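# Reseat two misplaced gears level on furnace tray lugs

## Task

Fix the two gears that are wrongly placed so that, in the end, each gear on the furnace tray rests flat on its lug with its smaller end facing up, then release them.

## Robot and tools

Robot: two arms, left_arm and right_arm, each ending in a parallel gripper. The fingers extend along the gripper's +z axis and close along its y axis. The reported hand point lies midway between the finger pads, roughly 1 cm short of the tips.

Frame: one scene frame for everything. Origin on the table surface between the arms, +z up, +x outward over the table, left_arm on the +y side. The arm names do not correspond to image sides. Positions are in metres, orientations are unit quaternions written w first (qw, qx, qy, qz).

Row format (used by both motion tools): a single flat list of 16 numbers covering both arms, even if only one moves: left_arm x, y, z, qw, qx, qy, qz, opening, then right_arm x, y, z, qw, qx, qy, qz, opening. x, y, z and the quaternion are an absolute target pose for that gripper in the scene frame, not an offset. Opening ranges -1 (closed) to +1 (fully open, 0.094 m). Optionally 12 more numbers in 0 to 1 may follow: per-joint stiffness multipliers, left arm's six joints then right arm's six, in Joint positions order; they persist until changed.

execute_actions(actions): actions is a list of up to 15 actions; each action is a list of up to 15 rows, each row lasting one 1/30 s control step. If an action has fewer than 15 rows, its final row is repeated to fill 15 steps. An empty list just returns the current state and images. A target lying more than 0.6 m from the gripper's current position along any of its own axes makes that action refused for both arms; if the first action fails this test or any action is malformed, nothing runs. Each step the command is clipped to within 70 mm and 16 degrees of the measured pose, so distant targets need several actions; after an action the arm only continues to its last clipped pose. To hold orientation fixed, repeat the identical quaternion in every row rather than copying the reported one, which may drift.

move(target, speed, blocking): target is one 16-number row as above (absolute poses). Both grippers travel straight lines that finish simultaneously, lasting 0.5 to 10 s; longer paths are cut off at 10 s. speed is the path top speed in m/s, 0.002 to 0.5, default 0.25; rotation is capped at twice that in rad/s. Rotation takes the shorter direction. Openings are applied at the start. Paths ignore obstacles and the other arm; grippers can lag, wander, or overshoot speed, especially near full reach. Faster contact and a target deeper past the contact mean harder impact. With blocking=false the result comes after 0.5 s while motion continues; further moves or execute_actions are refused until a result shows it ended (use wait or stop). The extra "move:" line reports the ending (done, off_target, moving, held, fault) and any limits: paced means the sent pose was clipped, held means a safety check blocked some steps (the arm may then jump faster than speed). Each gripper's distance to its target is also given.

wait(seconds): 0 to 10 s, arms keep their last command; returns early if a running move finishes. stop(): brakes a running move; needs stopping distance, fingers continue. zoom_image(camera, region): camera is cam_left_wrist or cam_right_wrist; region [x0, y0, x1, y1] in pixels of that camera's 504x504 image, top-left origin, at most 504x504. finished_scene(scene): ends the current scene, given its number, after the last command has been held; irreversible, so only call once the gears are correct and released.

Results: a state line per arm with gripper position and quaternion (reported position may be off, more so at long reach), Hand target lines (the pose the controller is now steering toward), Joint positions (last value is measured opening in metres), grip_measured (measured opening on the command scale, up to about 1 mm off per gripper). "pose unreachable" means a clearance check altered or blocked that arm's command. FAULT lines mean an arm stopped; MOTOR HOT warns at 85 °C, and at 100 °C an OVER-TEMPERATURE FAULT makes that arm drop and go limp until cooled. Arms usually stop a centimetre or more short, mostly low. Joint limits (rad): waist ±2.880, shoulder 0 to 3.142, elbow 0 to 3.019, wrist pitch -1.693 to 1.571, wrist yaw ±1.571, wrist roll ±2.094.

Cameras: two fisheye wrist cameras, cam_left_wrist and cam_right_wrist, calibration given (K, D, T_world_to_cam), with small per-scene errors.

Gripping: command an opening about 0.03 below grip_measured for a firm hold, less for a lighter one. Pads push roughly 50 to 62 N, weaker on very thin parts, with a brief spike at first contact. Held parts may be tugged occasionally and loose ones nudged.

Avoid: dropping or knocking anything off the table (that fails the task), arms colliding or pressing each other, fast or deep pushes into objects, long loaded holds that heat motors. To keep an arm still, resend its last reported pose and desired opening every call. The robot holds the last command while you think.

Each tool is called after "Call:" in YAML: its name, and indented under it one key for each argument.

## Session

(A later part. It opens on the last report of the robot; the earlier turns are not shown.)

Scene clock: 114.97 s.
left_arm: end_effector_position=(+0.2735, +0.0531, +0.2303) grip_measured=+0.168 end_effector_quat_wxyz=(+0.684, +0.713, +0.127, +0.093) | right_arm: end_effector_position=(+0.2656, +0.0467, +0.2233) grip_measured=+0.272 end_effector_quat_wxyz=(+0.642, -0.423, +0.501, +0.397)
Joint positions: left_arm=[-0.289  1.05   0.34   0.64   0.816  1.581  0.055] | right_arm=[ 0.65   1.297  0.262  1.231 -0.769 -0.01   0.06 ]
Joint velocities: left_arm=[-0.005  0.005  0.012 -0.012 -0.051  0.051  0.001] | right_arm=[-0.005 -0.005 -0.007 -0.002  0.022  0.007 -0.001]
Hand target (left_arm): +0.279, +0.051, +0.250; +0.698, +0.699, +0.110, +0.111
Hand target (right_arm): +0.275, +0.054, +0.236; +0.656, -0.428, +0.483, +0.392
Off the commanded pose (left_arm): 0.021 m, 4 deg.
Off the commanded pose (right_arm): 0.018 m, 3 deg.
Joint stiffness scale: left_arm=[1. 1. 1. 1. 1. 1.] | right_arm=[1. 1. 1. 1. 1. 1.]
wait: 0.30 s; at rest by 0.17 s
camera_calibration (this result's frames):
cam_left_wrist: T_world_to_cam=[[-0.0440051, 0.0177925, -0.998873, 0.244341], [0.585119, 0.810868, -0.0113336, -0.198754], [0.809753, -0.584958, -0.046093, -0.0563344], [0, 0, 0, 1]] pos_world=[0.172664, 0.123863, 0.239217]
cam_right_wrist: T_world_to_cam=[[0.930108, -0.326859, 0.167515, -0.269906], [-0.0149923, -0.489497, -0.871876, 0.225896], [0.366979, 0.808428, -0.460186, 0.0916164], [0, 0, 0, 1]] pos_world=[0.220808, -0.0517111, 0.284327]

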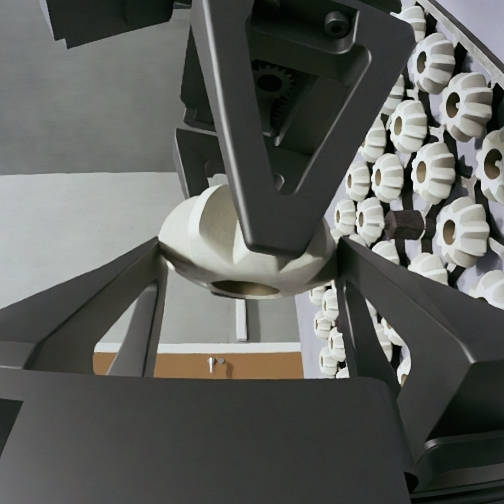

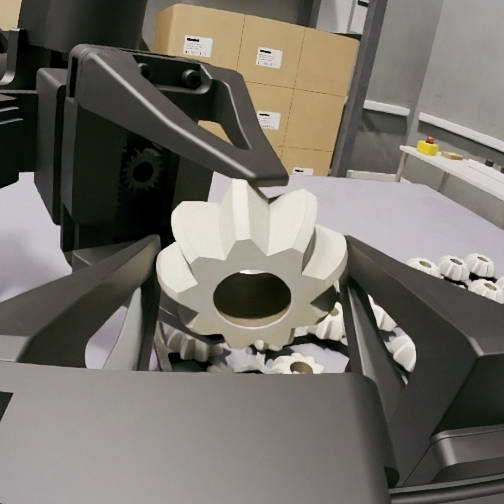

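Call:
execute_actions:
  actions:
    - [ [0.28,0.05,0.25,0.6984,0.6984,0.1107,0.1107,0.145, 0.2752,0.0550,0.2360,0.6558,-0.4277,0.4830,0.3920,0.263], [0.28,0.05,0.25,0.6984,0.6984,0.1107,0.1107,0.145, 0.2752,0.0550,0.2360,0.6558,-0.4277,0.4830,0.3920,0.256], [0.28,0.05,0.25,0.6984,0.6984,0.1107,0.1107,0.145, 0.2752,0.0550,0.2360,0.6558,-0.4277,0.4830,0.3920,0.249], [0.28,0.05,0.25,0.6984,0.6984,0.1107,0.1107,0.145, 0.2752,0.0550,0.2360,0.6558,-0.4277,0.4830,0.3920,0.242], [0.28,0.05,0.25,0.6984,0.6984,0.1107,0.1107,0.145, 0.2752,0.0550,0.2360,0.6558,-0.4277,0.4830,0.3920,0.235], [0.28,0.05,0.25,0.6984,0.6984,0.1107,0.1107,0.145, 0.2752,0.0550,0.2360,0.6558,-0.4277,0.4830,0.3920,0.229], [0.28,0.05,0.25,0.6984,0.6984,0.1107,0.1107,0.145, 0.2752,0.0550,0.2360,0.6558,-0.4277,0.4830,0.3920,0.223], [0.28,0.05,0.25,0.6984,0.6984,0.1107,0.1107,0.145, 0.2752,0.0550,0.2360,0.6558,-0.4277,0.4830,0.3920,0.217], [0.28,0.05,0.25,0.6984,0.6984,0.1107,0.1107,0.145, 0.2752,0.0550,0.2360,0.6558,-0.4277,0.4830,0.3920,0.212], [0.28,0.05,0.25,0.6984,0.6984,0.1107,0.1107,0.145, 0.2752,0.0550,0.2360,0.6558,-0.4277,0.4830,0.3920,0.207], [0.28,0.05,0.25,0.6984,0.6984,0.1107,0.1107,0.145, 0.2752,0.0550,0.2360,0.6558,-0.4277,0.4830,0.3920,0.202], [0.28,0.05,0.25,0.6984,0.6984,0.1107,0.1107,0.145, 0.2752,0.0550,0.2360,0.6558,-0.4277,0.4830,0.3920,0.198], [0.28,0.05,0.25,0.6984,0.6984,0.1107,0.1107,0.145, 0.2752,0.0550,0.2360,0.6558,-0.4277,0.4830,0.3920,0.194], [0.28,0.05,0.25,0.6984,0.6984,0.1107,0.1107,0.145, 0.2752,0.0550,0.2360,0.6558,-0.4277,0.4830,0.3920,0.190], [0.28,0.05,0.25,0.6984,0.6984,0.1107,0.1107,0.145, 0.2752,0.0550,0.2360,0.6558,-0.4277,0.4830,0.3920,0.186] ]
    - [ [0.28,0.05,0.25,0.6984,0.6984,0.1107,0.1107,0.145, 0.2752,0.0550,0.2360,0.6558,-0.4277,0.4830,0.3920,0.182], [0.28,0.05,0.25,0.6984,0.6984,0.1107,0.1107,0.145, 0.2752,0.0550,0.2360,0.6558,-0.4277,0.4830,0.3920,0.178], [0.28,0.05,0.25,0.6984,0.6984,0.1107,0.1107,0.145, 0.2752,0.0550,0.2360,0.6558,-0.4277,0.4830,0.3920,0.174], [0.28,0.05,0.25,0.6984,0.6984,0.1107,0.1107,0.145, 0.2752,0.0550,0.2360,0.6558,-0.4277,0.4830,0.3920,0.170] ]

Call:
zoom_image:
  camera: "cam_right_wrist"
  region: [120, 160, 380, 360]

Scene clock: 116.93 s.
left_arm: end_effector_position=(+0.2735, +0.0531, +0.2303) grip_measured=+0.167 end_effector_quat_wxyz=(+0.684, +0.713, +0.127, +0.093) | right_arm: end_effector_position=(+0.2657, +0.0467, +0.2233) grip_measured=+0.202 end_effector_quat_wxyz=(+0.642, -0.423, +0.502, +0.396)
Joint positions: left_arm=[-0.289  1.05   0.34   0.64   0.816  1.581  0.055] | right_arm=[ 0.65   1.297  0.262  1.231 -0.769 -0.01   0.056]
Joint velocities: left_arm=[-0.024 -0.015  0.022 -0.017 -0.022 -0.022 -0.   ] | right_arm=[ 0.005  0.005 -0.012 -0.002  0.007 -0.007  0.001]
Hand target (left_arm): +0.279, +0.051, +0.250; +0.698, +0.699, +0.110, +0.111
Hand target (right_arm): +0.275, +0.055, +0.236; +0.656, -0.428, +0.483, +0.392
Off the commanded pose (left_arm): 0.021 m, 4 deg.
Off the commanded pose (right_arm): 0.018 m, 3 deg.
Joint stiffness scale: left_arm=[1. 1. 1. 1. 1. 1.] | right_arm=[1. 1. 1. 1. 1. 1.]
camera_calibration (this result's frames):
cam_left_wrist: T_world_to_cam=[[-0.0440051, 0.0177925, -0.998873, 0.244341], [0.585119, 0.810868, -0.0113336, -0.198754], [0.809753, -0.584958, -0.046093, -0.0563344], [0, 0, 0, 1]] pos_world=[0.172664, 0.123863, 0.239217]
cam_right_wrist: T_world_to_cam=[[0.929992, -0.327218, 0.167462, -0.269912], [-0.015205, -0.489434, -0.871908, 0.225955], [0.367266, 0.808321, -0.460145, 0.091535], [0, 0, 0, 1]] pos_world=[0.220834, -0.0517198, 0.284331]

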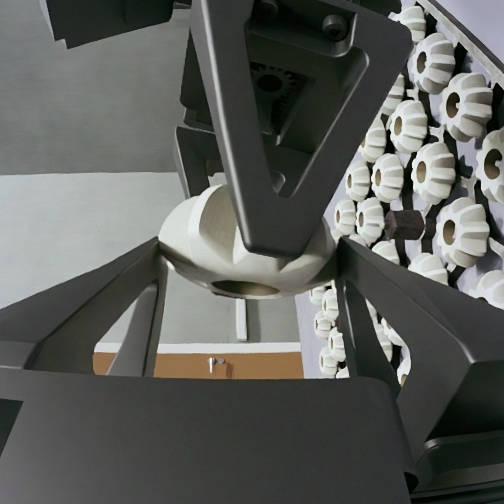

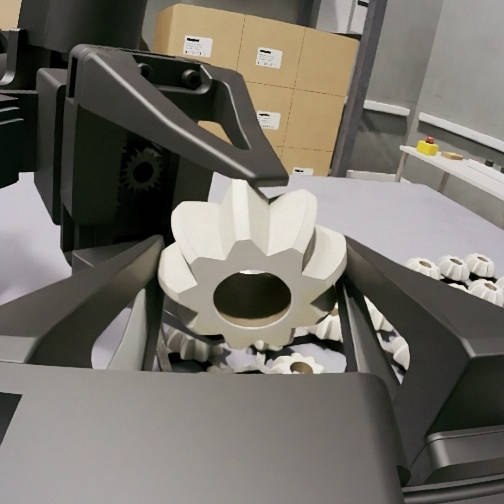

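Region (120, 160, 380, 360) of cam_right_wrist's 504x504 image, scaled by 1.938, with more detail than that image has; it fills the top 388 rows of this view, and the rest is white.

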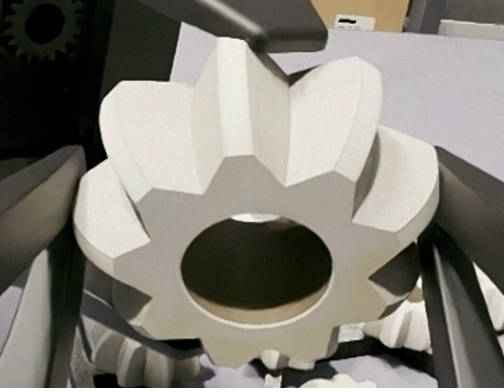

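Call:
execute_actions:
  actions:
    - [ [0.28,0.05,0.25,0.6984,0.6984,0.1107,0.1107,0.150, 0.2752,0.0550,0.2360,0.6558,-0.4277,0.4830,0.3920,0.168], [0.28,0.05,0.25,0.6984,0.6984,0.1107,0.1107,0.155, 0.2752,0.0550,0.2360,0.6558,-0.4277,0.4830,0.3920,0.166], [0.28,0.05,0.25,0.6984,0.6984,0.1107,0.1107,0.160, 0.2752,0.0550,0.2360,0.6558,-0.4277,0.4830,0.3920,0.164], [0.28,0.05,0.25,0.6984,0.6984,0.1107,0.1107,0.165, 0.2752,0.0550,0.2360,0.6558,-0.4277,0.4830,0.3920,0.162], [0.28,0.05,0.25,0.6984,0.6984,0.1107,0.1107,0.170, 0.2752,0.0550,0.2360,0.6558,-0.4277,0.4830,0.3920,0.162], [0.28,0.05,0.25,0.6984,0.6984,0.1107,0.1107,0.178, 0.2752,0.0550,0.2360,0.6558,-0.4277,0.4830,0.3920,0.162], [0.28,0.05,0.25,0.6984,0.6984,0.1107,0.1107,0.188, 0.2752,0.0550,0.2360,0.6558,-0.4277,0.4830,0.3920,0.162], [0.28,0.05,0.25,0.6984,0.6984,0.1107,0.1107,0.200, 0.2752,0.0550,0.2360,0.6558,-0.4277,0.4830,0.3920,0.162], [0.28,0.05,0.25,0.6984,0.6984,0.1107,0.1107,0.215, 0.2752,0.0550,0.2360,0.6558,-0.4277,0.4830,0.3920,0.162], [0.28,0.05,0.25,0.6984,0.6984,0.1107,0.1107,0.235, 0.2752,0.0550,0.2360,0.6558,-0.4277,0.4830,0.3920,0.162], [0.28,0.05,0.25,0.6984,0.6984,0.1107,0.1107,0.26, 0.2752,0.0550,0.2360,0.6558,-0.4277,0.4830,0.3920,0.162], [0.28,0.05,0.25,0.6984,0.6984,0.1107,0.1107,0.29, 0.2752,0.0550,0.2360,0.6558,-0.4277,0.4830,0.3920,0.162], [0.28,0.05,0.25,0.6984,0.6984,0.1107,0.1107,0.33, 0.2752,0.0550,0.2360,0.6558,-0.4277,0.4830,0.3920,0.162], [0.28,0.05,0.25,0.6984,0.6984,0.1107,0.1107,0.37, 0.2752,0.0550,0.2360,0.6558,-0.4277,0.4830,0.3920,0.162], [0.28,0.05,0.25,0.6984,0.6984,0.1107,0.1107,0.41, 0.2752,0.0550,0.2360,0.6558,-0.4277,0.4830,0.3920,0.162] ]
    - [ [0.28,0.05,0.25,0.6984,0.6984,0.1107,0.1107,0.46, 0.2752,0.0550,0.2360,0.6558,-0.4277,0.4830,0.3920,0.162], [0.28,0.05,0.25,0.6984,0.6984,0.1107,0.1107,0.51, 0.2752,0.0550,0.2360,0.6558,-0.4277,0.4830,0.3920,0.162], [0.28,0.05,0.25,0.6984,0.6984,0.1107,0.1107,0.56, 0.2752,0.0550,0.2360,0.6558,-0.4277,0.4830,0.3920,0.162], [0.28,0.05,0.25,0.6984,0.6984,0.1107,0.1107,0.61, 0.2752,0.0550,0.2360,0.6558,-0.4277,0.4830,0.3920,0.162], [0.28,0.05,0.25,0.6984,0.6984,0.1107,0.1107,0.66, 0.2752,0.0550,0.2360,0.6558,-0.4277,0.4830,0.3920,0.162], [0.28,0.05,0.25,0.6984,0.6984,0.1107,0.1107,0.71, 0.2752,0.0550,0.2360,0.6558,-0.4277,0.4830,0.3920,0.162], [0.28,0.05,0.25,0.6984,0.6984,0.1107,0.1107,0.76, 0.2752,0.0550,0.2360,0.6558,-0.4277,0.4830,0.3920,0.162], [0.28,0.05,0.25,0.6984,0.6984,0.1107,0.1107,0.80, 0.2752,0.0550,0.2360,0.6558,-0.4277,0.4830,0.3920,0.162] ]

Scene clock: 119.00 s.
left_arm: end_effector_position=(+0.2737, +0.0530, +0.2338) grip_measured=+0.798 end_effector_quat_wxyz=(+0.688, +0.709, +0.122, +0.099) | right_arm: end_effector_position=(+0.2666, +0.0472, +0.2192) grip_measured=+0.201 end_effector_quat_wxyz=(+0.639, -0.422, +0.506, +0.397)
Joint positions: left_arm=[-0.289  1.05   0.34   0.658  0.816  1.581  0.084] | right_arm=[ 0.65   1.309  0.262  1.231 -0.768 -0.011  0.056]
Joint velocities: left_arm=[-0.005  0.005 -0.012 -0.007 -0.022 -0.007 -0.001] | right_arm=[-0.015 -0.015 -0.007 -0.012 -0.007 -0.037  0.   ]
Hand target (left_arm): +0.279, +0.050, +0.250; +0.698, +0.699, +0.110, +0.111
Hand target (right_arm): +0.274, +0.054, +0.236; +0.656, -0.428, +0.483, +0.392
Off the commanded pose (left_arm): 0.018 m, 3 deg.
Off the commanded pose (right_arm): 0.020 m, 3 deg.
Joint stiffness scale: left_arm=[1. 1. 1. 1. 1. 1.] | right_arm=[1. 1. 1. 1. 1. 1.]
camera_calibration (this result's frames):
cam_left_wrist: T_world_to_cam=[[-0.0281919, 0.00973097, -0.999555, 0.244111], [0.585251, 0.810806, -0.00861327, -0.199423], [0.810362, -0.585234, -0.0285533, -0.0606387], [0, 0, 0, 1]] pos_world=[0.172734, 0.12383, 0.240553]
cam_right_wrist: T_world_to_cam=[[0.931571, -0.326395, 0.160133, -0.268727], [-0.0238115, -0.494288, -0.868972, 0.224505], [0.36278, 0.805696, -0.468236, 0.091916], [0, 0, 0, 1]] pos_world=[0.222339, -0.0507974, 0.281159]

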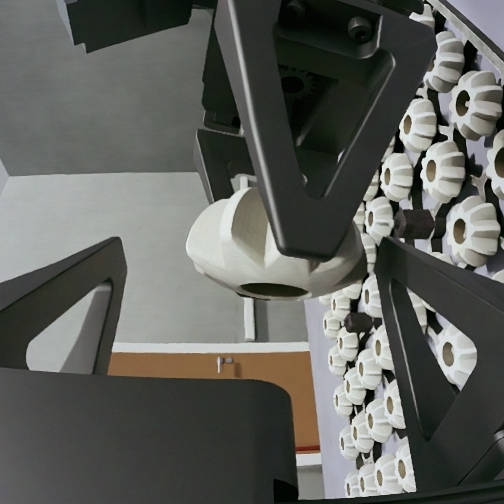

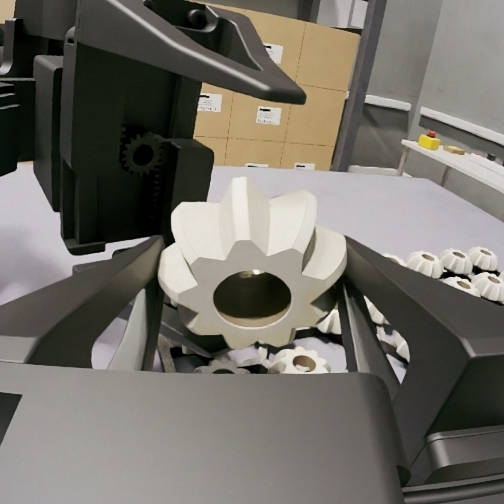

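Call:
execute_actions:
  actions:
    - [ [0.281,0.051,0.25,0.6981,0.6981,0.1121,0.1121,0.85, 0.2752,0.0550,0.2360,0.6558,-0.4277,0.4830,0.3920,0.162], [0.283,0.053,0.25,0.6977,0.6977,0.1149,0.1149,0.90, 0.2752,0.0550,0.2360,0.6558,-0.4277,0.4830,0.3920,0.162], [0.286,0.057,0.25,0.6970,0.6970,0.1191,0.1191,0.95, 0.2752,0.0550,0.2360,0.6558,-0.4277,0.4830,0.3920,0.162], [0.290,0.061,0.25,0.6960,0.6960,0.1246,0.1246,0.95, 0.2752,0.0550,0.2360,0.6558,-0.4277,0.4830,0.3920,0.162], [0.295,0.067,0.25,0.6948,0.6948,0.1316,0.1316,0.95, 0.2752,0.0550,0.2360,0.6558,-0.4277,0.4830,0.3920,0.162], [0.300,0.073,0.25,0.6934,0.6934,0.1385,0.1385,0.95, 0.2752,0.0550,0.2360,0.6558,-0.4277,0.4830,0.3920,0.162], [0.3046,0.079,0.25,0.6920,0.6920,0.1455,0.1455,0.95, 0.2752,0.0550,0.2360,0.6558,-0.4277,0.4830,0.3920,0.162], [0.309,0.085,0.25,0.6905,0.6905,0.1524,0.1524,0.95, 0.2752,0.0550,0.2360,0.6558,-0.4277,0.4830,0.3920,0.162], [0.3136,0.0916,0.25,0.6889,0.6889,0.1593,0.1593,0.95, 0.2752,0.0550,0.2360,0.6558,-0.4277,0.4830,0.3920,0.162], [0.318,0.098,0.25,0.6873,0.6873,0.1662,0.1662,0.95, 0.2752,0.0550,0.2360,0.6558,-0.4277,0.4830,0.3920,0.162], [0.322,0.1043,0.25,0.6856,0.6856,0.1730,0.1730,0.95, 0.2752,0.0550,0.2360,0.6558,-0.4277,0.4830,0.3920,0.162], [0.326,0.1108,0.25,0.6838,0.6838,0.1799,0.1799,0.95, 0.2752,0.0550,0.2360,0.6558,-0.4277,0.4830,0.3920,0.162], [0.330,0.1174,0.25,0.6820,0.6820,0.1867,0.1867,0.95, 0.2752,0.0550,0.2360,0.6558,-0.4277,0.4830,0.3920,0.162], [0.333,0.1227,0.25,0.6805,0.6805,0.1922,0.1922,0.95, 0.2752,0.0550,0.2360,0.6558,-0.4277,0.4830,0.3920,0.162], [0.3356,0.1274,0.25,0.6792,0.6792,0.1969,0.1969,0.95, 0.2752,0.0550,0.2360,0.6558,-0.4277,0.4830,0.3920,0.162] ]

Scene clock: 121.90 s.
left_arm: end_effector_position=(+0.3253, +0.1175, +0.2337) grip_measured=+0.948 end_effector_quat_wxyz=(+0.673, +0.692, +0.198, +0.173) | right_arm: end_effector_position=(+0.2666, +0.0472, +0.2192) grip_measured=+0.201 end_effector_quat_wxyz=(+0.639, -0.422, +0.506, +0.397)
Joint positions: left_arm=[-0.085  1.05   0.34   0.658  0.803  1.581  0.092] | right_arm=[ 0.65   1.309  0.262  1.231 -0.768 -0.011  0.056]
Joint velocities: left_arm=[ 0.503 -0.005  0.007  0.002  0.037 -0.051 -0.001] | right_arm=[-0.005  0.015 -0.002 -0.007  0.022 -0.022 -0.001]
Hand target (left_arm): +0.335, +0.128, +0.250; +0.678, +0.680, +0.196, +0.198
Hand target (right_arm): +0.274, +0.054, +0.236; +0.656, -0.428, +0.483, +0.392
Off the commanded pose (left_arm): 0.022 m, 3 deg.
Off the commanded pose (right_arm): 0.020 m, 3 deg.
Joint stiffness scale: left_arm=[1. 1. 1. 1. 1. 1.] | right_arm=[1. 1. 1. 1. 1. 1.]
camera_calibration (this result's frames):
cam_left_wrist: T_world_to_cam=[[-0.0294715, 0.00407755, -0.999557, 0.245933], [0.396221, 0.918121, -0.00793705, -0.233186], [0.917682, -0.396279, -0.028674, -0.121787], [0, 0, 0, 1]] pos_world=[0.211403, 0.164829, 0.240482]
cam_right_wrist: T_world_to_cam=[[0.931571, -0.326395, 0.160133, -0.268727], [-0.0238115, -0.494288, -0.868972, 0.224505], [0.36278, 0.805696, -0.468236, 0.091916], [0, 0, 0, 1]] pos_world=[0.222339, -0.0507974, 0.281159]

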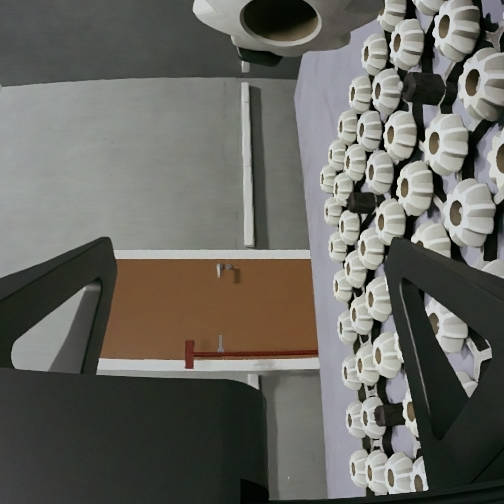

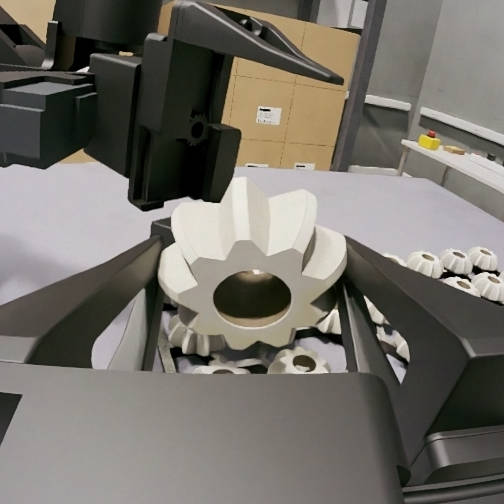

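Call:
move:
  target: [0.26,0.215,0.22,0.4403,0.2667,0.8459,-0.1388,0.2, 0.400,0.072,0.15,0.0,-0.4067,0.9135,0.0,0.162]
  speed: 0.3

Scene clock: 128.47 s.
left_arm: end_effector_position=(+0.2524, +0.2131, +0.1853) grip_measured=+0.202 end_effector_quat_wxyz=(+0.418, +0.268, +0.856, -0.142) | right_arm: end_effector_position=(+0.3824, +0.0551, +0.1268) grip_measured=+0.201 end_effector_quat_wxyz=(-0.025, -0.408, +0.912, -0.013)
Joint positions: left_arm=[-0.058  0.486  0.409 -0.623  0.328  0.242  0.056] | right_arm=[ 0.807  1.704  1.372 -1.293  0.015 -0.21   0.056]
Joint velocities: left_arm=[-0.015 -0.005 -0.007 -0.007 -0.037  0.037  0.   ] | right_arm=[ 0.005 -0.024  0.002 -0.012  0.051  0.051 -0.001]
Hand target (left_arm): +0.260, +0.213, +0.221; +0.443, +0.262, +0.846, -0.141
Hand target (right_arm): +0.398, +0.071, +0.152; +0.005, -0.407, +0.914, -0.009
Off the commanded pose (left_arm): 0.036 m, 3 deg.
Off the commanded pose (right_arm): 0.034 m, 3 deg.
Joint stiffness scale: left_arm=[1. 1. 1. 1. 1. 1.] | right_arm=[1. 1. 1. 1. 1. 1.]
move: off_target (left_arm, right_arm)
camera_calibration (this result's frames):
cam_left_wrist: T_world_to_cam=[[-0.567994, -0.823019, 0.0048646, 0.32108], [-0.791431, 0.544553, -0.277666, 0.136974], [0.225875, -0.161562, -0.960665, 0.278925], [0, 0, 0, 1]] pos_world=[0.227775, 0.234729, 0.304424]
cam_right_wrist: T_world_to_cam=[[0.760404, -0.64945, -0.00126852, -0.255557], [-0.502635, -0.589741, 0.63211, 0.148941], [-0.411272, -0.480021, -0.774878, 0.406056], [0, 0, 0, 1]] pos_world=[0.436189, 0.116781, 0.220173]

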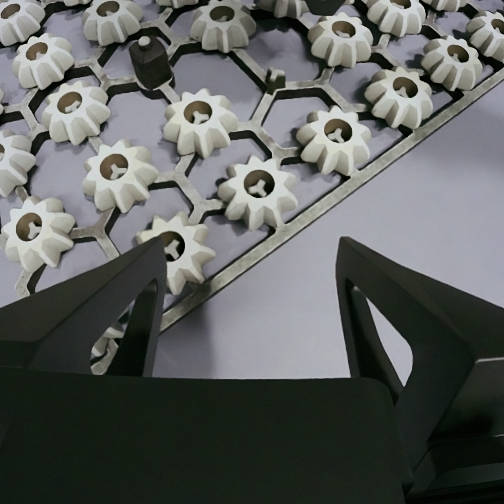

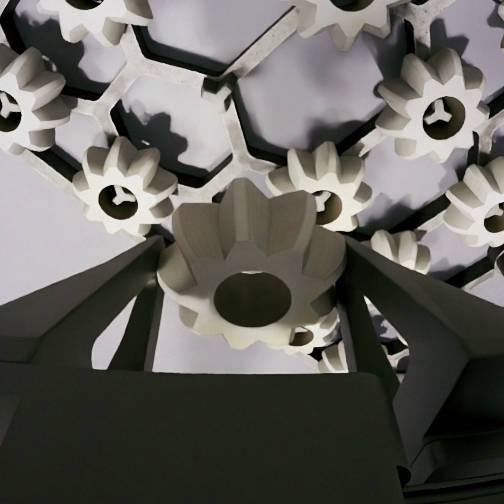

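Call:
zoom_image:
  camera: "cam_right_wrist"
  region: [150, 30, 290, 150]

Call:
zoom_image:
  camera: "cam_left_wrist"
  region: [150, 0, 450, 230]

Region (150, 30, 290, 150) of cam_right_wrist's 504x504 image, scaled by 3.600, with more detail than that image has; it fills the top 432 rows of this view, and the rest is white.

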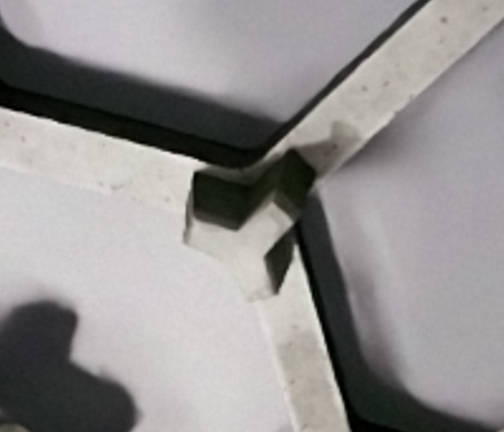

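Region (150, 0, 450, 230) of cam_left_wrist's 504x504 image, scaled by 1.680, with more detail than that image has; it fills the top 386 rows of this view, and the rest is white.

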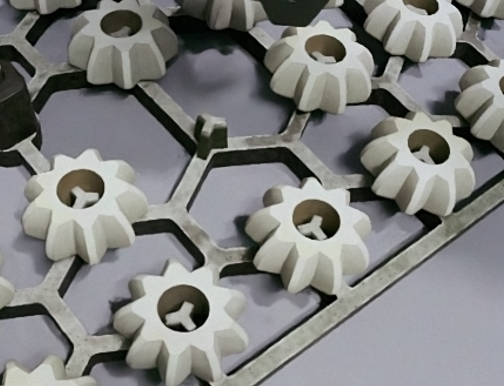

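Call:
move:
  target: [0.26,0.215,0.22,0.4403,0.2667,0.8459,-0.1388,0.2, 0.388,0.089,0.086,0.0,-0.4067,0.9135,0.0,0.162]
  speed: 0.08

Scene clock: 134.07 s.
left_arm: end_effector_position=(+0.2516, +0.2146, +0.1840) grip_measured=+0.202 end_effector_quat_wxyz=(+0.414, +0.265, +0.859, -0.143) | right_arm: end_effector_position=(+0.3858, +0.0834, +0.0848) grip_measured=+0.201 end_effector_quat_wxyz=(-0.006, -0.410, +0.912, -0.003)
Joint positions: left_arm=[-0.05   0.486  0.409 -0.632  0.334  0.241  0.056] | right_arm=[ 0.844  1.768  1.341 -1.158  0.003 -0.176  0.056]
Joint velocities: left_arm=[-0.005  0.005  0.002 -0.002 -0.051  0.022 -0.001] | right_arm=[-0.005  0.005 -0.012 -0.007 -0.007 -0.037  0.   ]
Hand target (left_arm): +0.259, +0.215, +0.219; +0.441, +0.267, +0.846, -0.138
Hand target (right_arm): +0.388, +0.089, +0.086; +0.000, -0.407, +0.914, +0.000
Off the commanded pose (left_arm): 0.037 m, 3 deg.
Off the commanded pose (right_arm): 0.006 m, 1 deg.
Joint stiffness scale: left_arm=[1. 1. 1. 1. 1. 1.] | right_arm=[1. 1. 1. 1. 1. 1.]
move: off_target (left_arm)
camera_calibration (this result's frames):
cam_left_wrist: T_world_to_cam=[[-0.564752, -0.825166, 0.0124965, 0.320033], [-0.796188, 0.540811, -0.27131, 0.13594], [0.217117, -0.163172, -0.962411, 0.280923], [0, 0, 0, 1]] pos_world=[0.22798, 0.236401, 0.303246]
cam_right_wrist: T_world_to_cam=[[0.762177, -0.64736, -0.00326792, -0.240495], [-0.517079, -0.611811, 0.598596, 0.204174], [-0.389506, -0.454546, -0.801045, 0.380183], [0, 0, 0, 1]] pos_world=[0.436958, 0.14204, 0.18154]

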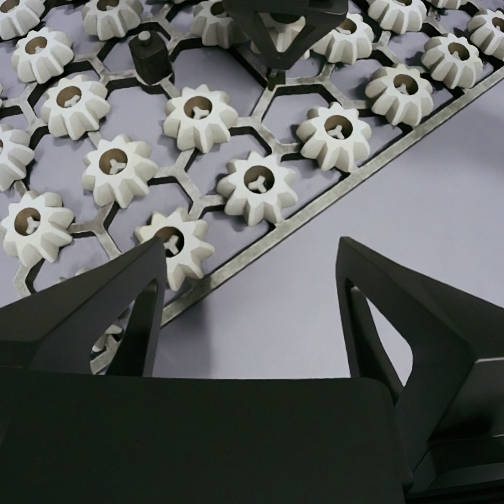

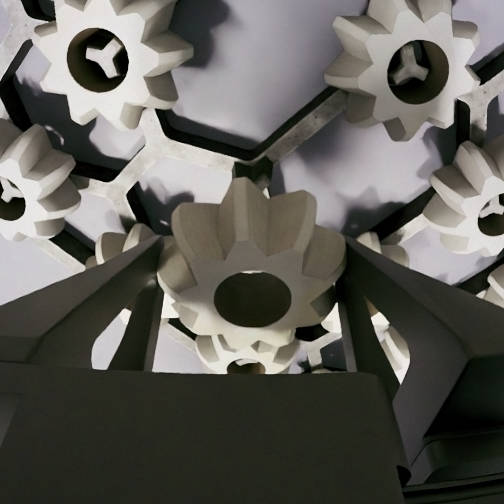

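Call:
zoom_image:
  camera: "cam_right_wrist"
  region: [0, 0, 252, 252]

Call:
zoom_image:
  camera: "cam_right_wrist"
  region: [252, 0, 504, 252]

Call:
zoom_image:
  camera: "cam_left_wrist"
  region: [180, 0, 380, 150]

Region (0, 0, 252, 252) of cam_right_wrist's 504x504 image, scaled by 2.000, with more detail than that image has.

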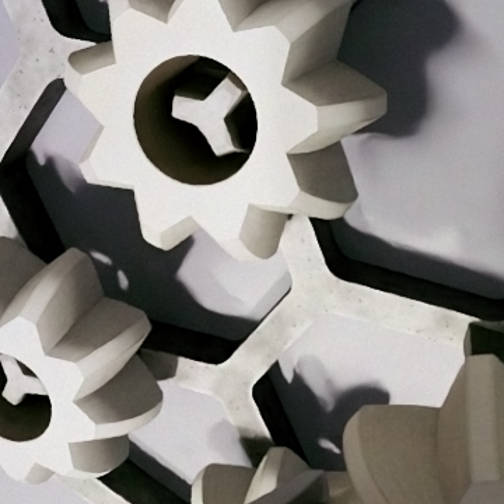

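Region (252, 0, 504, 252) of cam_right_wrist's 504x504 image, scaled by 2.000, with more detail than that image has.

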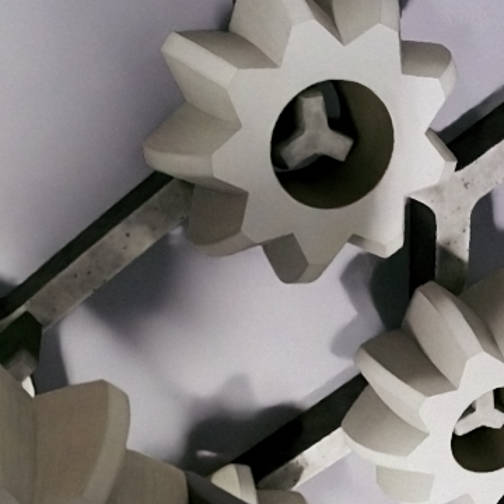

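Region (180, 0, 380, 150) of cam_left_wrist's 504x504 image, scaled by 2.520, with more detail than that image has; it fills the top 378 rows of this view, and the rest is white.

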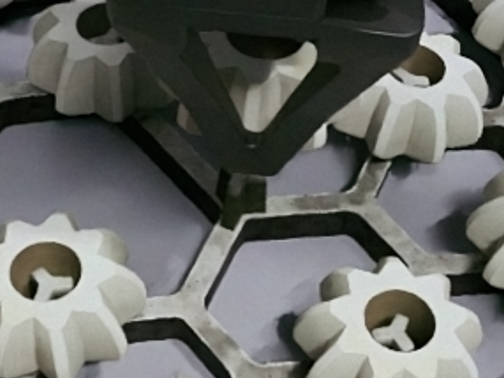

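Call:
execute_actions:
  actions:
    - [ [0.26,0.215,0.22,0.4403,0.2667,0.8459,-0.1388,0.2, 0.3882,0.0889,0.0845,0.0002,-0.4067,0.9135,-0.0006,0.162], [0.26,0.215,0.22,0.4403,0.2667,0.8459,-0.1388,0.2, 0.3884,0.0888,0.0830,0.0004,-0.4067,0.9135,-0.0012,0.162], [0.26,0.215,0.22,0.4403,0.2667,0.8459,-0.1388,0.2, 0.3886,0.0886,0.0812,0.0005,-0.4067,0.9135,-0.0018,0.162], [0.26,0.215,0.22,0.4403,0.2667,0.8459,-0.1388,0.2, 0.3888,0.0885,0.0795,0.0007,-0.4067,0.9135,-0.0024,0.162], [0.26,0.215,0.22,0.4403,0.2667,0.8459,-0.1388,0.2, 0.3890,0.0884,0.0778,0.0009,-0.4067,0.9135,-0.0030,0.162], [0.26,0.215,0.22,0.4403,0.2667,0.8459,-0.1388,0.2, 0.3893,0.0883,0.0760,0.0011,-0.4067,0.9135,-0.0036,0.162], [0.26,0.215,0.22,0.4403,0.2667,0.8459,-0.1388,0.2, 0.3895,0.0881,0.0743,0.0012,-0.4067,0.9135,-0.0042,0.162], [0.26,0.215,0.22,0.4403,0.2667,0.8459,-0.1388,0.2, 0.3897,0.0880,0.0726,0.0014,-0.4067,0.9135,-0.0048,0.162], [0.26,0.215,0.22,0.4403,0.2667,0.8459,-0.1388,0.2, 0.3899,0.0879,0.0708,0.0016,-0.4067,0.9135,-0.0054,0.162], [0.26,0.215,0.22,0.4403,0.2667,0.8459,-0.1388,0.2, 0.3901,0.0878,0.0691,0.0018,-0.4067,0.9135,-0.0060,0.162], [0.26,0.215,0.22,0.4403,0.2667,0.8459,-0.1388,0.2, 0.3903,0.0876,0.0675,0.0019,-0.4067,0.9135,-0.0066,0.162], [0.26,0.215,0.22,0.4403,0.2667,0.8459,-0.1388,0.2, 0.3905,0.0875,0.0660,0.0021,-0.4067,0.9135,-0.0072,0.162] ]

Call:
wait:
  seconds: 0.4

Scene clock: 138.10 s.
left_arm: end_effector_position=(+0.2515, +0.2145, +0.1840) grip_measured=+0.202 end_effector_quat_wxyz=(+0.414, +0.265, +0.859, -0.143) | right_arm: end_effector_position=(+0.3881, +0.0835, +0.0687) grip_measured=+0.201 end_effector_quat_wxyz=(-0.002, -0.409, +0.912, -0.006)
Joint positions: left_arm=[-0.05   0.486  0.409 -0.632  0.335  0.241  0.056] | right_arm=[ 0.844  1.786  1.32  -1.113  0.011 -0.174  0.056]
Joint velocities: left_arm=[ 0.005 -0.005 -0.012  0.007 -0.022 -0.022 -0.   ] | right_arm=[-0.005  0.073 -0.042  0.017  0.007 -0.037 -0.   ]
Hand target (left_arm): +0.259, +0.215, +0.219; +0.441, +0.267, +0.846, -0.139
Hand target (right_arm): +0.390, +0.087, +0.066; +0.002, -0.407, +0.914, -0.007
Off the commanded pose (left_arm): 0.037 m, 3 deg.
Off the commanded pose (right_arm): 0.005 m, 1 deg.
Joint stiffness scale: left_arm=[1. 1. 1. 1. 1. 1.] | right_arm=[1. 1. 1. 1. 1. 1.]
camera_calibration (this result's frames):
cam_left_wrist: T_world_to_cam=[[-0.56499, -0.824999, 0.0127256, 0.319952], [-0.796045, 0.540975, -0.271402, 0.135898], [0.217022, -0.16347, -0.962382, 0.281016], [0, 0, 0, 1]] pos_world=[0.227964, 0.23638, 0.303256]
cam_right_wrist: T_world_to_cam=[[0.76123, -0.648455, 0.00595073, -0.242428], [-0.524146, -0.609848, 0.594438, 0.217851], [-0.381837, -0.455623, -0.804119, 0.365552], [0, 0, 0, 1]] pos_world=[0.438311, 0.142206, 0.165891]

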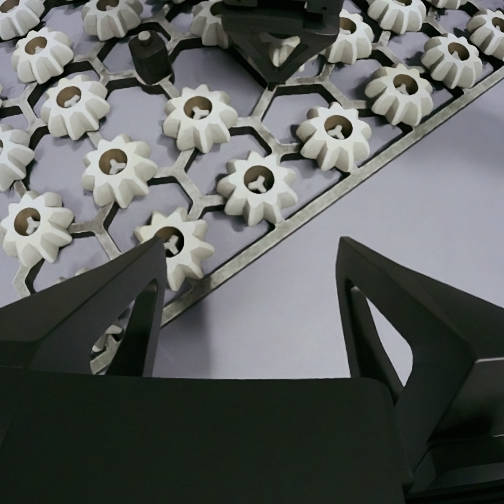

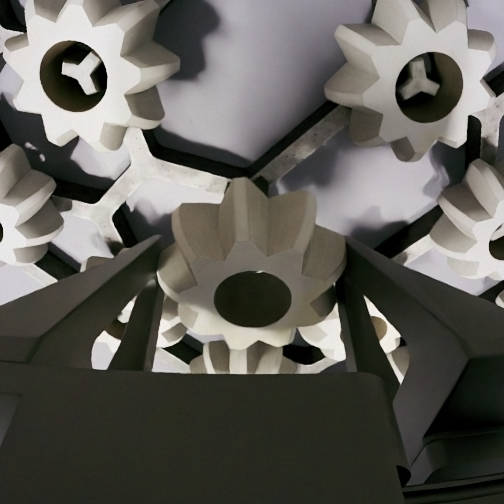

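Scene clock: 138.50 s.
left_arm: end_effector_position=(+0.2515, +0.2145, +0.1840) grip_measured=+0.202 end_effector_quat_wxyz=(+0.414, +0.265, +0.859, -0.143) | right_arm: end_effector_position=(+0.3874, +0.0829, +0.0650) grip_measured=+0.201 end_effector_quat_wxyz=(-0.005, -0.409, +0.912, -0.007)
Joint positions: left_arm=[-0.05   0.486  0.409 -0.632  0.335  0.241  0.056] | right_arm=[ 0.844  1.792  1.318 -1.111  0.011 -0.174  0.056]
Joint velocities: left_arm=[ 0.005 -0.005 -0.027 -0.007  0.007 -0.037  0.   ] | right_arm=[-0.005 -0.005  0.012  0.007 -0.037  0.007  0.002]
Hand target (left_arm): +0.259, +0.215, +0.219; +0.441, +0.267, +0.846, -0.139
Hand target (right_arm): +0.390, +0.087, +0.066; +0.002, -0.407, +0.914, -0.007
Off the commanded pose (left_arm): 0.037 m, 3 deg.
Off the commanded pose (right_arm): 0.006 m, 1 deg.
Joint stiffness scale: left_arm=[1. 1. 1. 1. 1. 1.] | right_arm=[1. 1. 1. 1. 1. 1.]
wait: 0.40 s; at rest by 0.23 s
camera_calibration (this result's frames):
cam_left_wrist: T_world_to_cam=[[-0.56499, -0.824999, 0.0127256, 0.319952], [-0.796045, 0.540975, -0.271402, 0.135898], [0.217022, -0.16347, -0.962382, 0.281016], [0, 0, 0, 1]] pos_world=[0.227964, 0.23638, 0.303256]
cam_right_wrist: T_world_to_cam=[[0.761257, -0.648433, 0.0046846, -0.242164], [-0.521108, -0.607447, 0.599545, 0.217677], [-0.385919, -0.458849, -0.800328, 0.363631], [0, 0, 0, 1]] pos_world=[0.438115, 0.142051, 0.161651]

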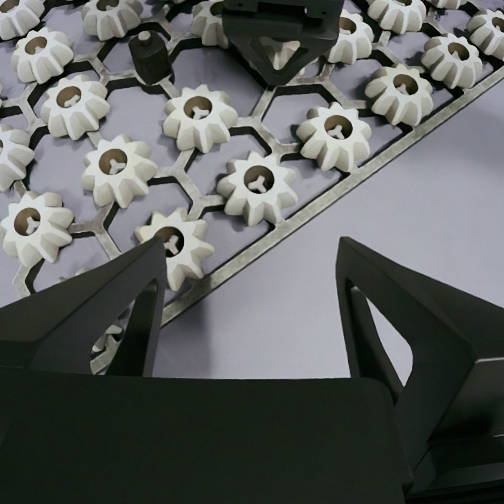

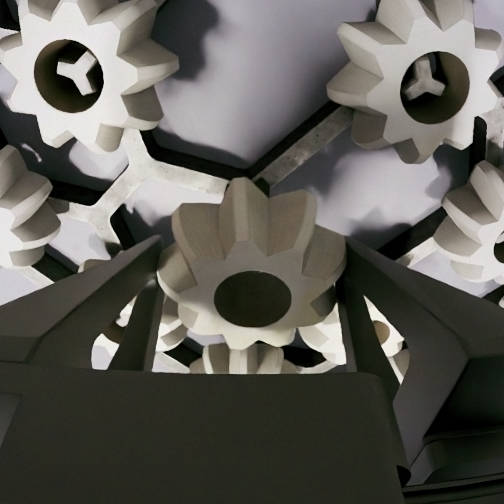

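Call:
zoom_image:
  camera: "cam_right_wrist"
  region: [20, 20, 140, 140]

Call:
zoom_image:
  camera: "cam_right_wrist"
  region: [370, 30, 490, 150]

Call:
zoom_image:
  camera: "cam_right_wrist"
  region: [150, 150, 350, 350]

Region (20, 20, 140, 140) of cam_right_wrist's 504x504 image, scaled by 4.200, with more detail than that image has.

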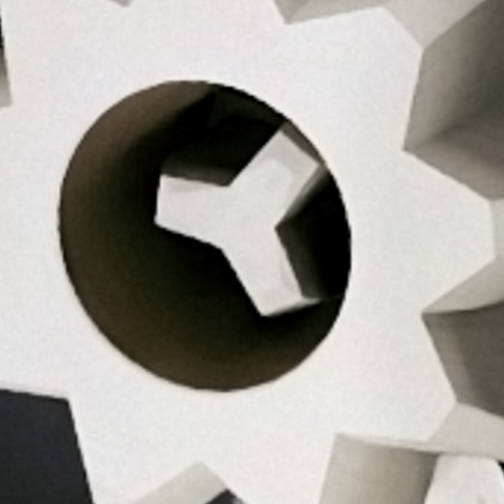

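Region (370, 30, 490, 150) of cam_right_wrist's 504x504 image, scaled by 4.200, with more detail than that image has.

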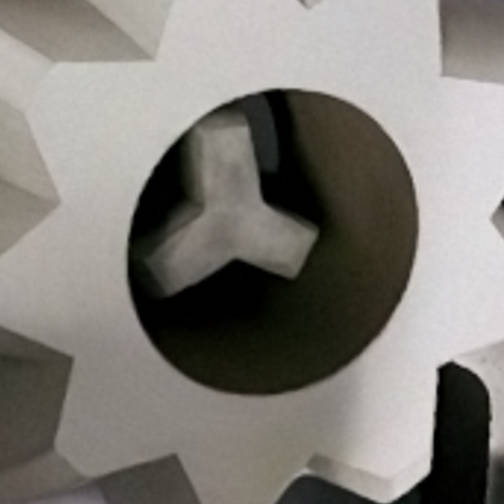

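Region (150, 150, 350, 350) of cam_right_wrist's 504x504 image, scaled by 2.520, with more detail than that image has.

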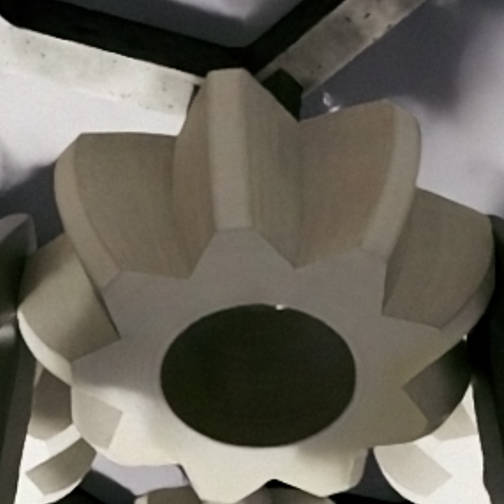

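Call:
zoom_image:
  camera: "cam_left_wrist"
  region: [200, 10, 360, 130]

Region (200, 10, 360, 130) of cam_left_wrist's 504x504 image, scaled by 3.150, with more detail than that image has; it fills the top 378 rows of this view, and the rest is white.

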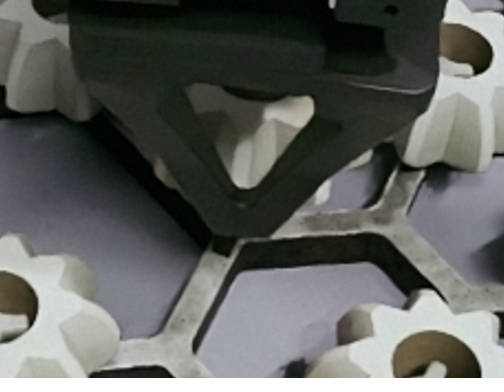

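Call:
execute_actions:
  actions:
    - [ [0.26,0.215,0.22,0.4403,0.2667,0.8459,-0.1388,0.2, 0.3907,0.0877,0.0652,0.0021,-0.4067,0.9135,-0.0072,0.162], [0.26,0.215,0.22,0.4403,0.2667,0.8459,-0.1388,0.2, 0.3909,0.0878,0.0644,0.0021,-0.4067,0.9135,-0.0072,0.162], [0.26,0.215,0.22,0.4403,0.2667,0.8459,-0.1388,0.2, 0.3911,0.0880,0.0636,0.0021,-0.4067,0.9135,-0.0072,0.162], [0.26,0.215,0.22,0.4403,0.2667,0.8459,-0.1388,0.2, 0.3913,0.0882,0.0628,0.0021,-0.4067,0.9135,-0.0072,0.162], [0.26,0.215,0.22,0.4403,0.2667,0.8459,-0.1388,0.2, 0.3914,0.0883,0.0620,0.0021,-0.4067,0.9135,-0.0072,0.162], [0.26,0.215,0.22,0.4403,0.2667,0.8459,-0.1388,0.2, 0.3914,0.0883,0.0612,0.0021,-0.4067,0.9135,-0.0072,0.162], [0.26,0.215,0.22,0.4403,0.2667,0.8459,-0.1388,0.2, 0.3914,0.0883,0.0604,0.0021,-0.4067,0.9135,-0.0072,0.162], [0.26,0.215,0.22,0.4403,0.2667,0.8459,-0.1388,0.2, 0.3914,0.0883,0.0596,0.0021,-0.4067,0.9135,-0.0072,0.162], [0.26,0.215,0.22,0.4403,0.2667,0.8459,-0.1388,0.2, 0.3914,0.0883,0.0588,0.0021,-0.4067,0.9135,-0.0072,0.162], [0.26,0.215,0.22,0.4403,0.2667,0.8459,-0.1388,0.2, 0.3914,0.0883,0.0580,0.0021,-0.4067,0.9135,-0.0072,0.162], [0.26,0.215,0.22,0.4403,0.2667,0.8459,-0.1388,0.2, 0.3914,0.0883,0.0573,0.0021,-0.4067,0.9135,-0.0072,0.162], [0.26,0.215,0.22,0.4403,0.2667,0.8459,-0.1388,0.2, 0.3914,0.0883,0.0566,0.0021,-0.4067,0.9135,-0.0072,0.162], [0.26,0.215,0.22,0.4403,0.2667,0.8459,-0.1388,0.2, 0.3914,0.0883,0.0559,0.0021,-0.4067,0.9135,-0.0072,0.162], [0.26,0.215,0.22,0.4403,0.2667,0.8459,-0.1388,0.2, 0.3914,0.0883,0.0552,0.0021,-0.4067,0.9135,-0.0072,0.162], [0.26,0.215,0.22,0.4403,0.2667,0.8459,-0.1388,0.2, 0.3914,0.0883,0.0545,0.0021,-0.4067,0.9135,-0.0072,0.162] ]
    - [ [0.26,0.215,0.22,0.4403,0.2667,0.8459,-0.1388,0.2, 0.3914,0.0883,0.0538,0.0021,-0.4067,0.9135,-0.0072,0.162], [0.26,0.215,0.22,0.4403,0.2667,0.8459,-0.1388,0.2, 0.3914,0.0883,0.0531,0.0021,-0.4067,0.9135,-0.0072,0.162], [0.26,0.215,0.22,0.4403,0.2667,0.8459,-0.1388,0.2, 0.3914,0.0883,0.0524,0.0021,-0.4067,0.9135,-0.0072,0.162], [0.26,0.215,0.22,0.4403,0.2667,0.8459,-0.1388,0.2, 0.3914,0.0883,0.0517,0.0021,-0.4067,0.9135,-0.0072,0.162], [0.26,0.215,0.22,0.4403,0.2667,0.8459,-0.1388,0.2, 0.3914,0.0883,0.0510,0.0021,-0.4067,0.9135,-0.0072,0.162], [0.26,0.215,0.22,0.4403,0.2667,0.8459,-0.1388,0.2, 0.3914,0.0883,0.0503,0.0021,-0.4067,0.9135,-0.0072,0.162], [0.26,0.215,0.22,0.4403,0.2667,0.8459,-0.1388,0.2, 0.3914,0.0883,0.0496,0.0021,-0.4067,0.9135,-0.0072,0.162], [0.26,0.215,0.22,0.4403,0.2667,0.8459,-0.1388,0.2, 0.3914,0.0883,0.0490,0.0021,-0.4067,0.9135,-0.0072,0.162] ]

Scene clock: 143.60 s.
left_arm: end_effector_position=(+0.2515, +0.2145, +0.1840) grip_measured=+0.202 end_effector_quat_wxyz=(+0.414, +0.265, +0.859, -0.143) | right_arm: end_effector_position=(+0.3892, +0.0842, +0.0507) grip_measured=+0.201 end_effector_quat_wxyz=(-0.002, -0.409, +0.912, -0.006)
Joint positions: left_arm=[-0.05   0.486  0.409 -0.632  0.335  0.241  0.056] | right_arm=[ 0.844  1.811  1.304 -1.071  0.011 -0.174  0.056]
Joint velocities: left_arm=[ 0.005 -0.005 -0.002 -0.017 -0.022 -0.066 -0.001] | right_arm=[ 0.015 -0.015 -0.002  0.012 -0.007  0.037 -0.001]
Hand target (left_arm): +0.259, +0.215, +0.219; +0.441, +0.267, +0.846, -0.138
Hand target (right_arm): +0.391, +0.088, +0.049; +0.002, -0.407, +0.914, -0.007
Off the commanded pose (left_arm): 0.037 m, 3 deg.
Off the commanded pose (right_arm): 0.005 m, 1 deg.
Joint stiffness scale: left_arm=[1. 1. 1. 1. 1. 1.] | right_arm=[1. 1. 1. 1. 1. 1.]
camera_calibration (this result's frames):
cam_left_wrist: T_world_to_cam=[[-0.56499, -0.824999, 0.0127256, 0.319952], [-0.796045, 0.540975, -0.271402, 0.135898], [0.217022, -0.16347, -0.962382, 0.281016], [0, 0, 0, 1]] pos_world=[0.227964, 0.23638, 0.303256]
cam_right_wrist: T_world_to_cam=[[0.761234, -0.648448, 0.0061759, -0.242663], [-0.523929, -0.60939, 0.595099, 0.229482], [-0.382127, -0.456245, -0.803629, 0.351963], [0, 0, 0, 1]] pos_world=[0.43945, 0.143071, 0.147782]

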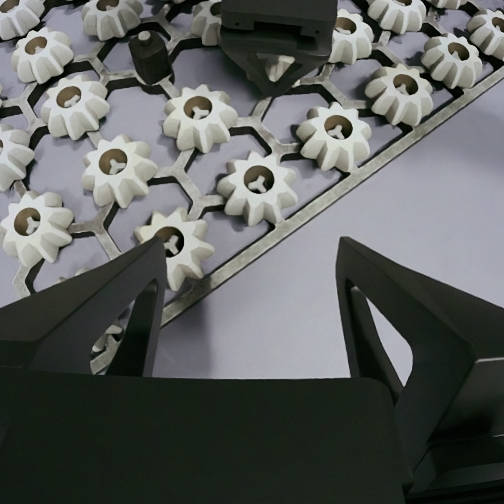

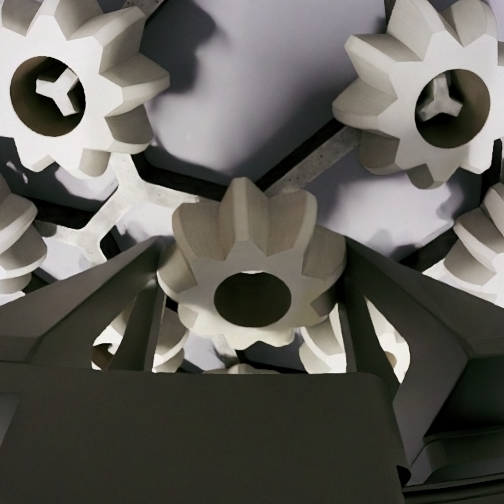

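Call:
zoom_image:
  camera: "cam_right_wrist"
  region: [190, 240, 320, 350]

Region (190, 240, 320, 350) of cam_right_wrist's 504x504 image, scaled by 3.877, with more detail than that image has; it fills the top 426 rows of this view, and the rest is white.

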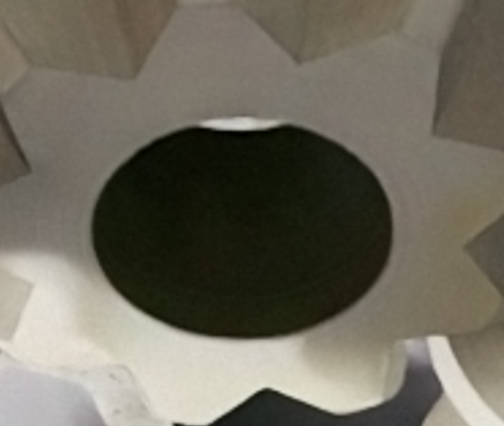

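Call:
execute_actions:
  actions:
    - [ [0.26,0.215,0.22,0.4403,0.2667,0.8459,-0.1388,0.2, 0.3914,0.0883,0.0484,0.0021,-0.4067,0.9135,-0.0072,0.162], [0.26,0.215,0.22,0.4403,0.2667,0.8459,-0.1388,0.2, 0.3914,0.0883,0.0478,0.0021,-0.4067,0.9135,-0.0072,0.162], [0.26,0.215,0.22,0.4403,0.2667,0.8459,-0.1388,0.2, 0.3914,0.0883,0.0472,0.0021,-0.4067,0.9135,-0.0072,0.162], [0.26,0.215,0.22,0.4403,0.2667,0.8459,-0.1388,0.2, 0.3914,0.0883,0.0466,0.0021,-0.4067,0.9135,-0.0072,0.162], [0.26,0.215,0.22,0.4403,0.2667,0.8459,-0.1388,0.2, 0.3914,0.0883,0.0460,0.0021,-0.4067,0.9135,-0.0072,0.162], [0.26,0.215,0.22,0.4403,0.2667,0.8459,-0.1388,0.2, 0.3914,0.0883,0.0454,0.0021,-0.4067,0.9135,-0.0072,0.162], [0.26,0.215,0.22,0.4403,0.2667,0.8459,-0.1388,0.2, 0.3914,0.0883,0.0448,0.0021,-0.4067,0.9135,-0.0072,0.162], [0.26,0.215,0.22,0.4403,0.2667,0.8459,-0.1388,0.2, 0.3914,0.0883,0.0442,0.0021,-0.4067,0.9135,-0.0072,0.162], [0.26,0.215,0.22,0.4403,0.2667,0.8459,-0.1388,0.2, 0.3914,0.0883,0.0436,0.0021,-0.4067,0.9135,-0.0072,0.162], [0.26,0.215,0.22,0.4403,0.2667,0.8459,-0.1388,0.2, 0.3914,0.0883,0.0430,0.0021,-0.4067,0.9135,-0.0072,0.162] ]

Call:
zoom_image:
  camera: "cam_right_wrist"
  region: [190, 240, 320, 350]

Scene clock: 145.03 s.
left_arm: end_effector_position=(+0.2515, +0.2145, +0.1840) grip_measured=+0.202 end_effector_quat_wxyz=(+0.414, +0.265, +0.859, -0.143) | right_arm: end_effector_position=(+0.3897, +0.0846, +0.0461) grip_measured=+0.201 end_effector_quat_wxyz=(-0.001, -0.409, +0.912, -0.006)
Joint positions: left_arm=[-0.05   0.486  0.409 -0.632  0.335  0.241  0.056] | right_arm=[ 0.844  1.817  1.298 -1.057  0.011 -0.174  0.056]
Joint velocities: left_arm=[-0.015  0.015  0.007 -0.007 -0.022  0.051 -0.   ] | right_arm=[-0.015  0.015  0.012 -0.007 -0.007 -0.037 -0.   ]
Hand target (left_arm): +0.259, +0.215, +0.219; +0.441, +0.267, +0.846, -0.138
Hand target (right_arm): +0.391, +0.088, +0.043; +0.002, -0.407, +0.914, -0.007
Off the commanded pose (left_arm): 0.037 m, 3 deg.
Off the commanded pose (right_arm): 0.005 m, 0 deg.
Joint stiffness scale: left_arm=[1. 1. 1. 1. 1. 1.] | right_arm=[1. 1. 1. 1. 1. 1.]
camera_calibration (this result's frames):
cam_left_wrist: T_world_to_cam=[[-0.56499, -0.824999, 0.0127256, 0.319952], [-0.796045, 0.540975, -0.271402, 0.135898], [0.217022, -0.16347, -0.962382, 0.281016], [0, 0, 0, 1]] pos_world=[0.227964, 0.23638, 0.303256]
cam_right_wrist: T_world_to_cam=[[0.761217, -0.648461, 0.00684613, -0.242784], [-0.525528, -0.610654, 0.592387, 0.233541], [-0.379959, -0.454533, -0.805625, 0.347803], [0, 0, 0, 1]] pos_world=[0.439695, 0.143264, 0.143514]

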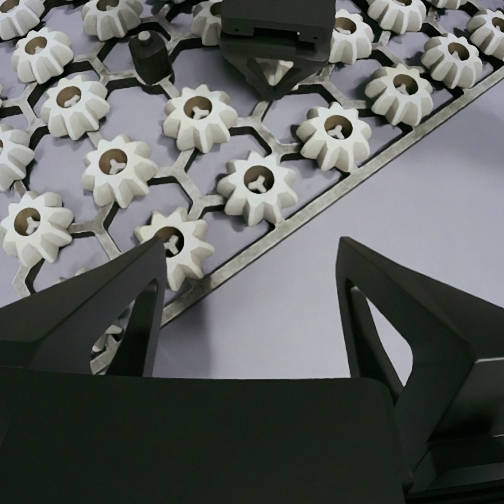

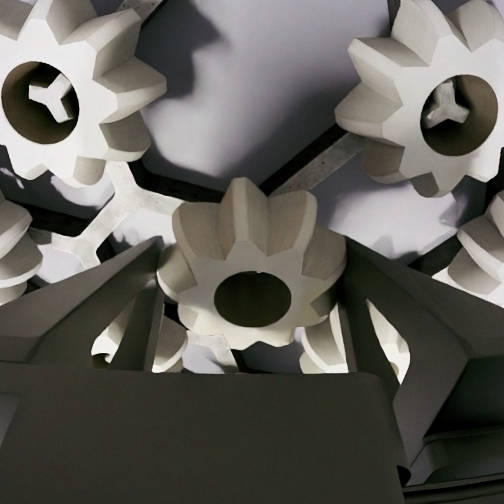

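Region (190, 240, 320, 350) of cam_right_wrist's 504x504 image, scaled by 3.877, with more detail than that image has; it fills the top 426 rows of this view, and the rest is white.

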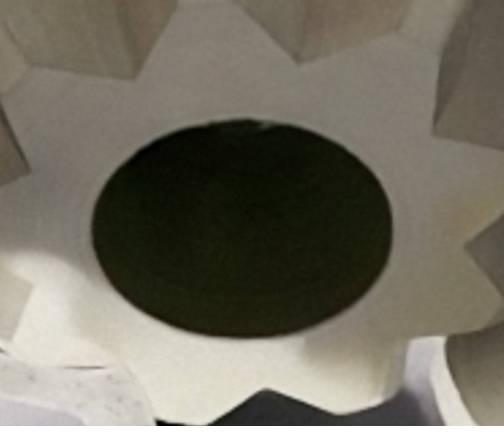

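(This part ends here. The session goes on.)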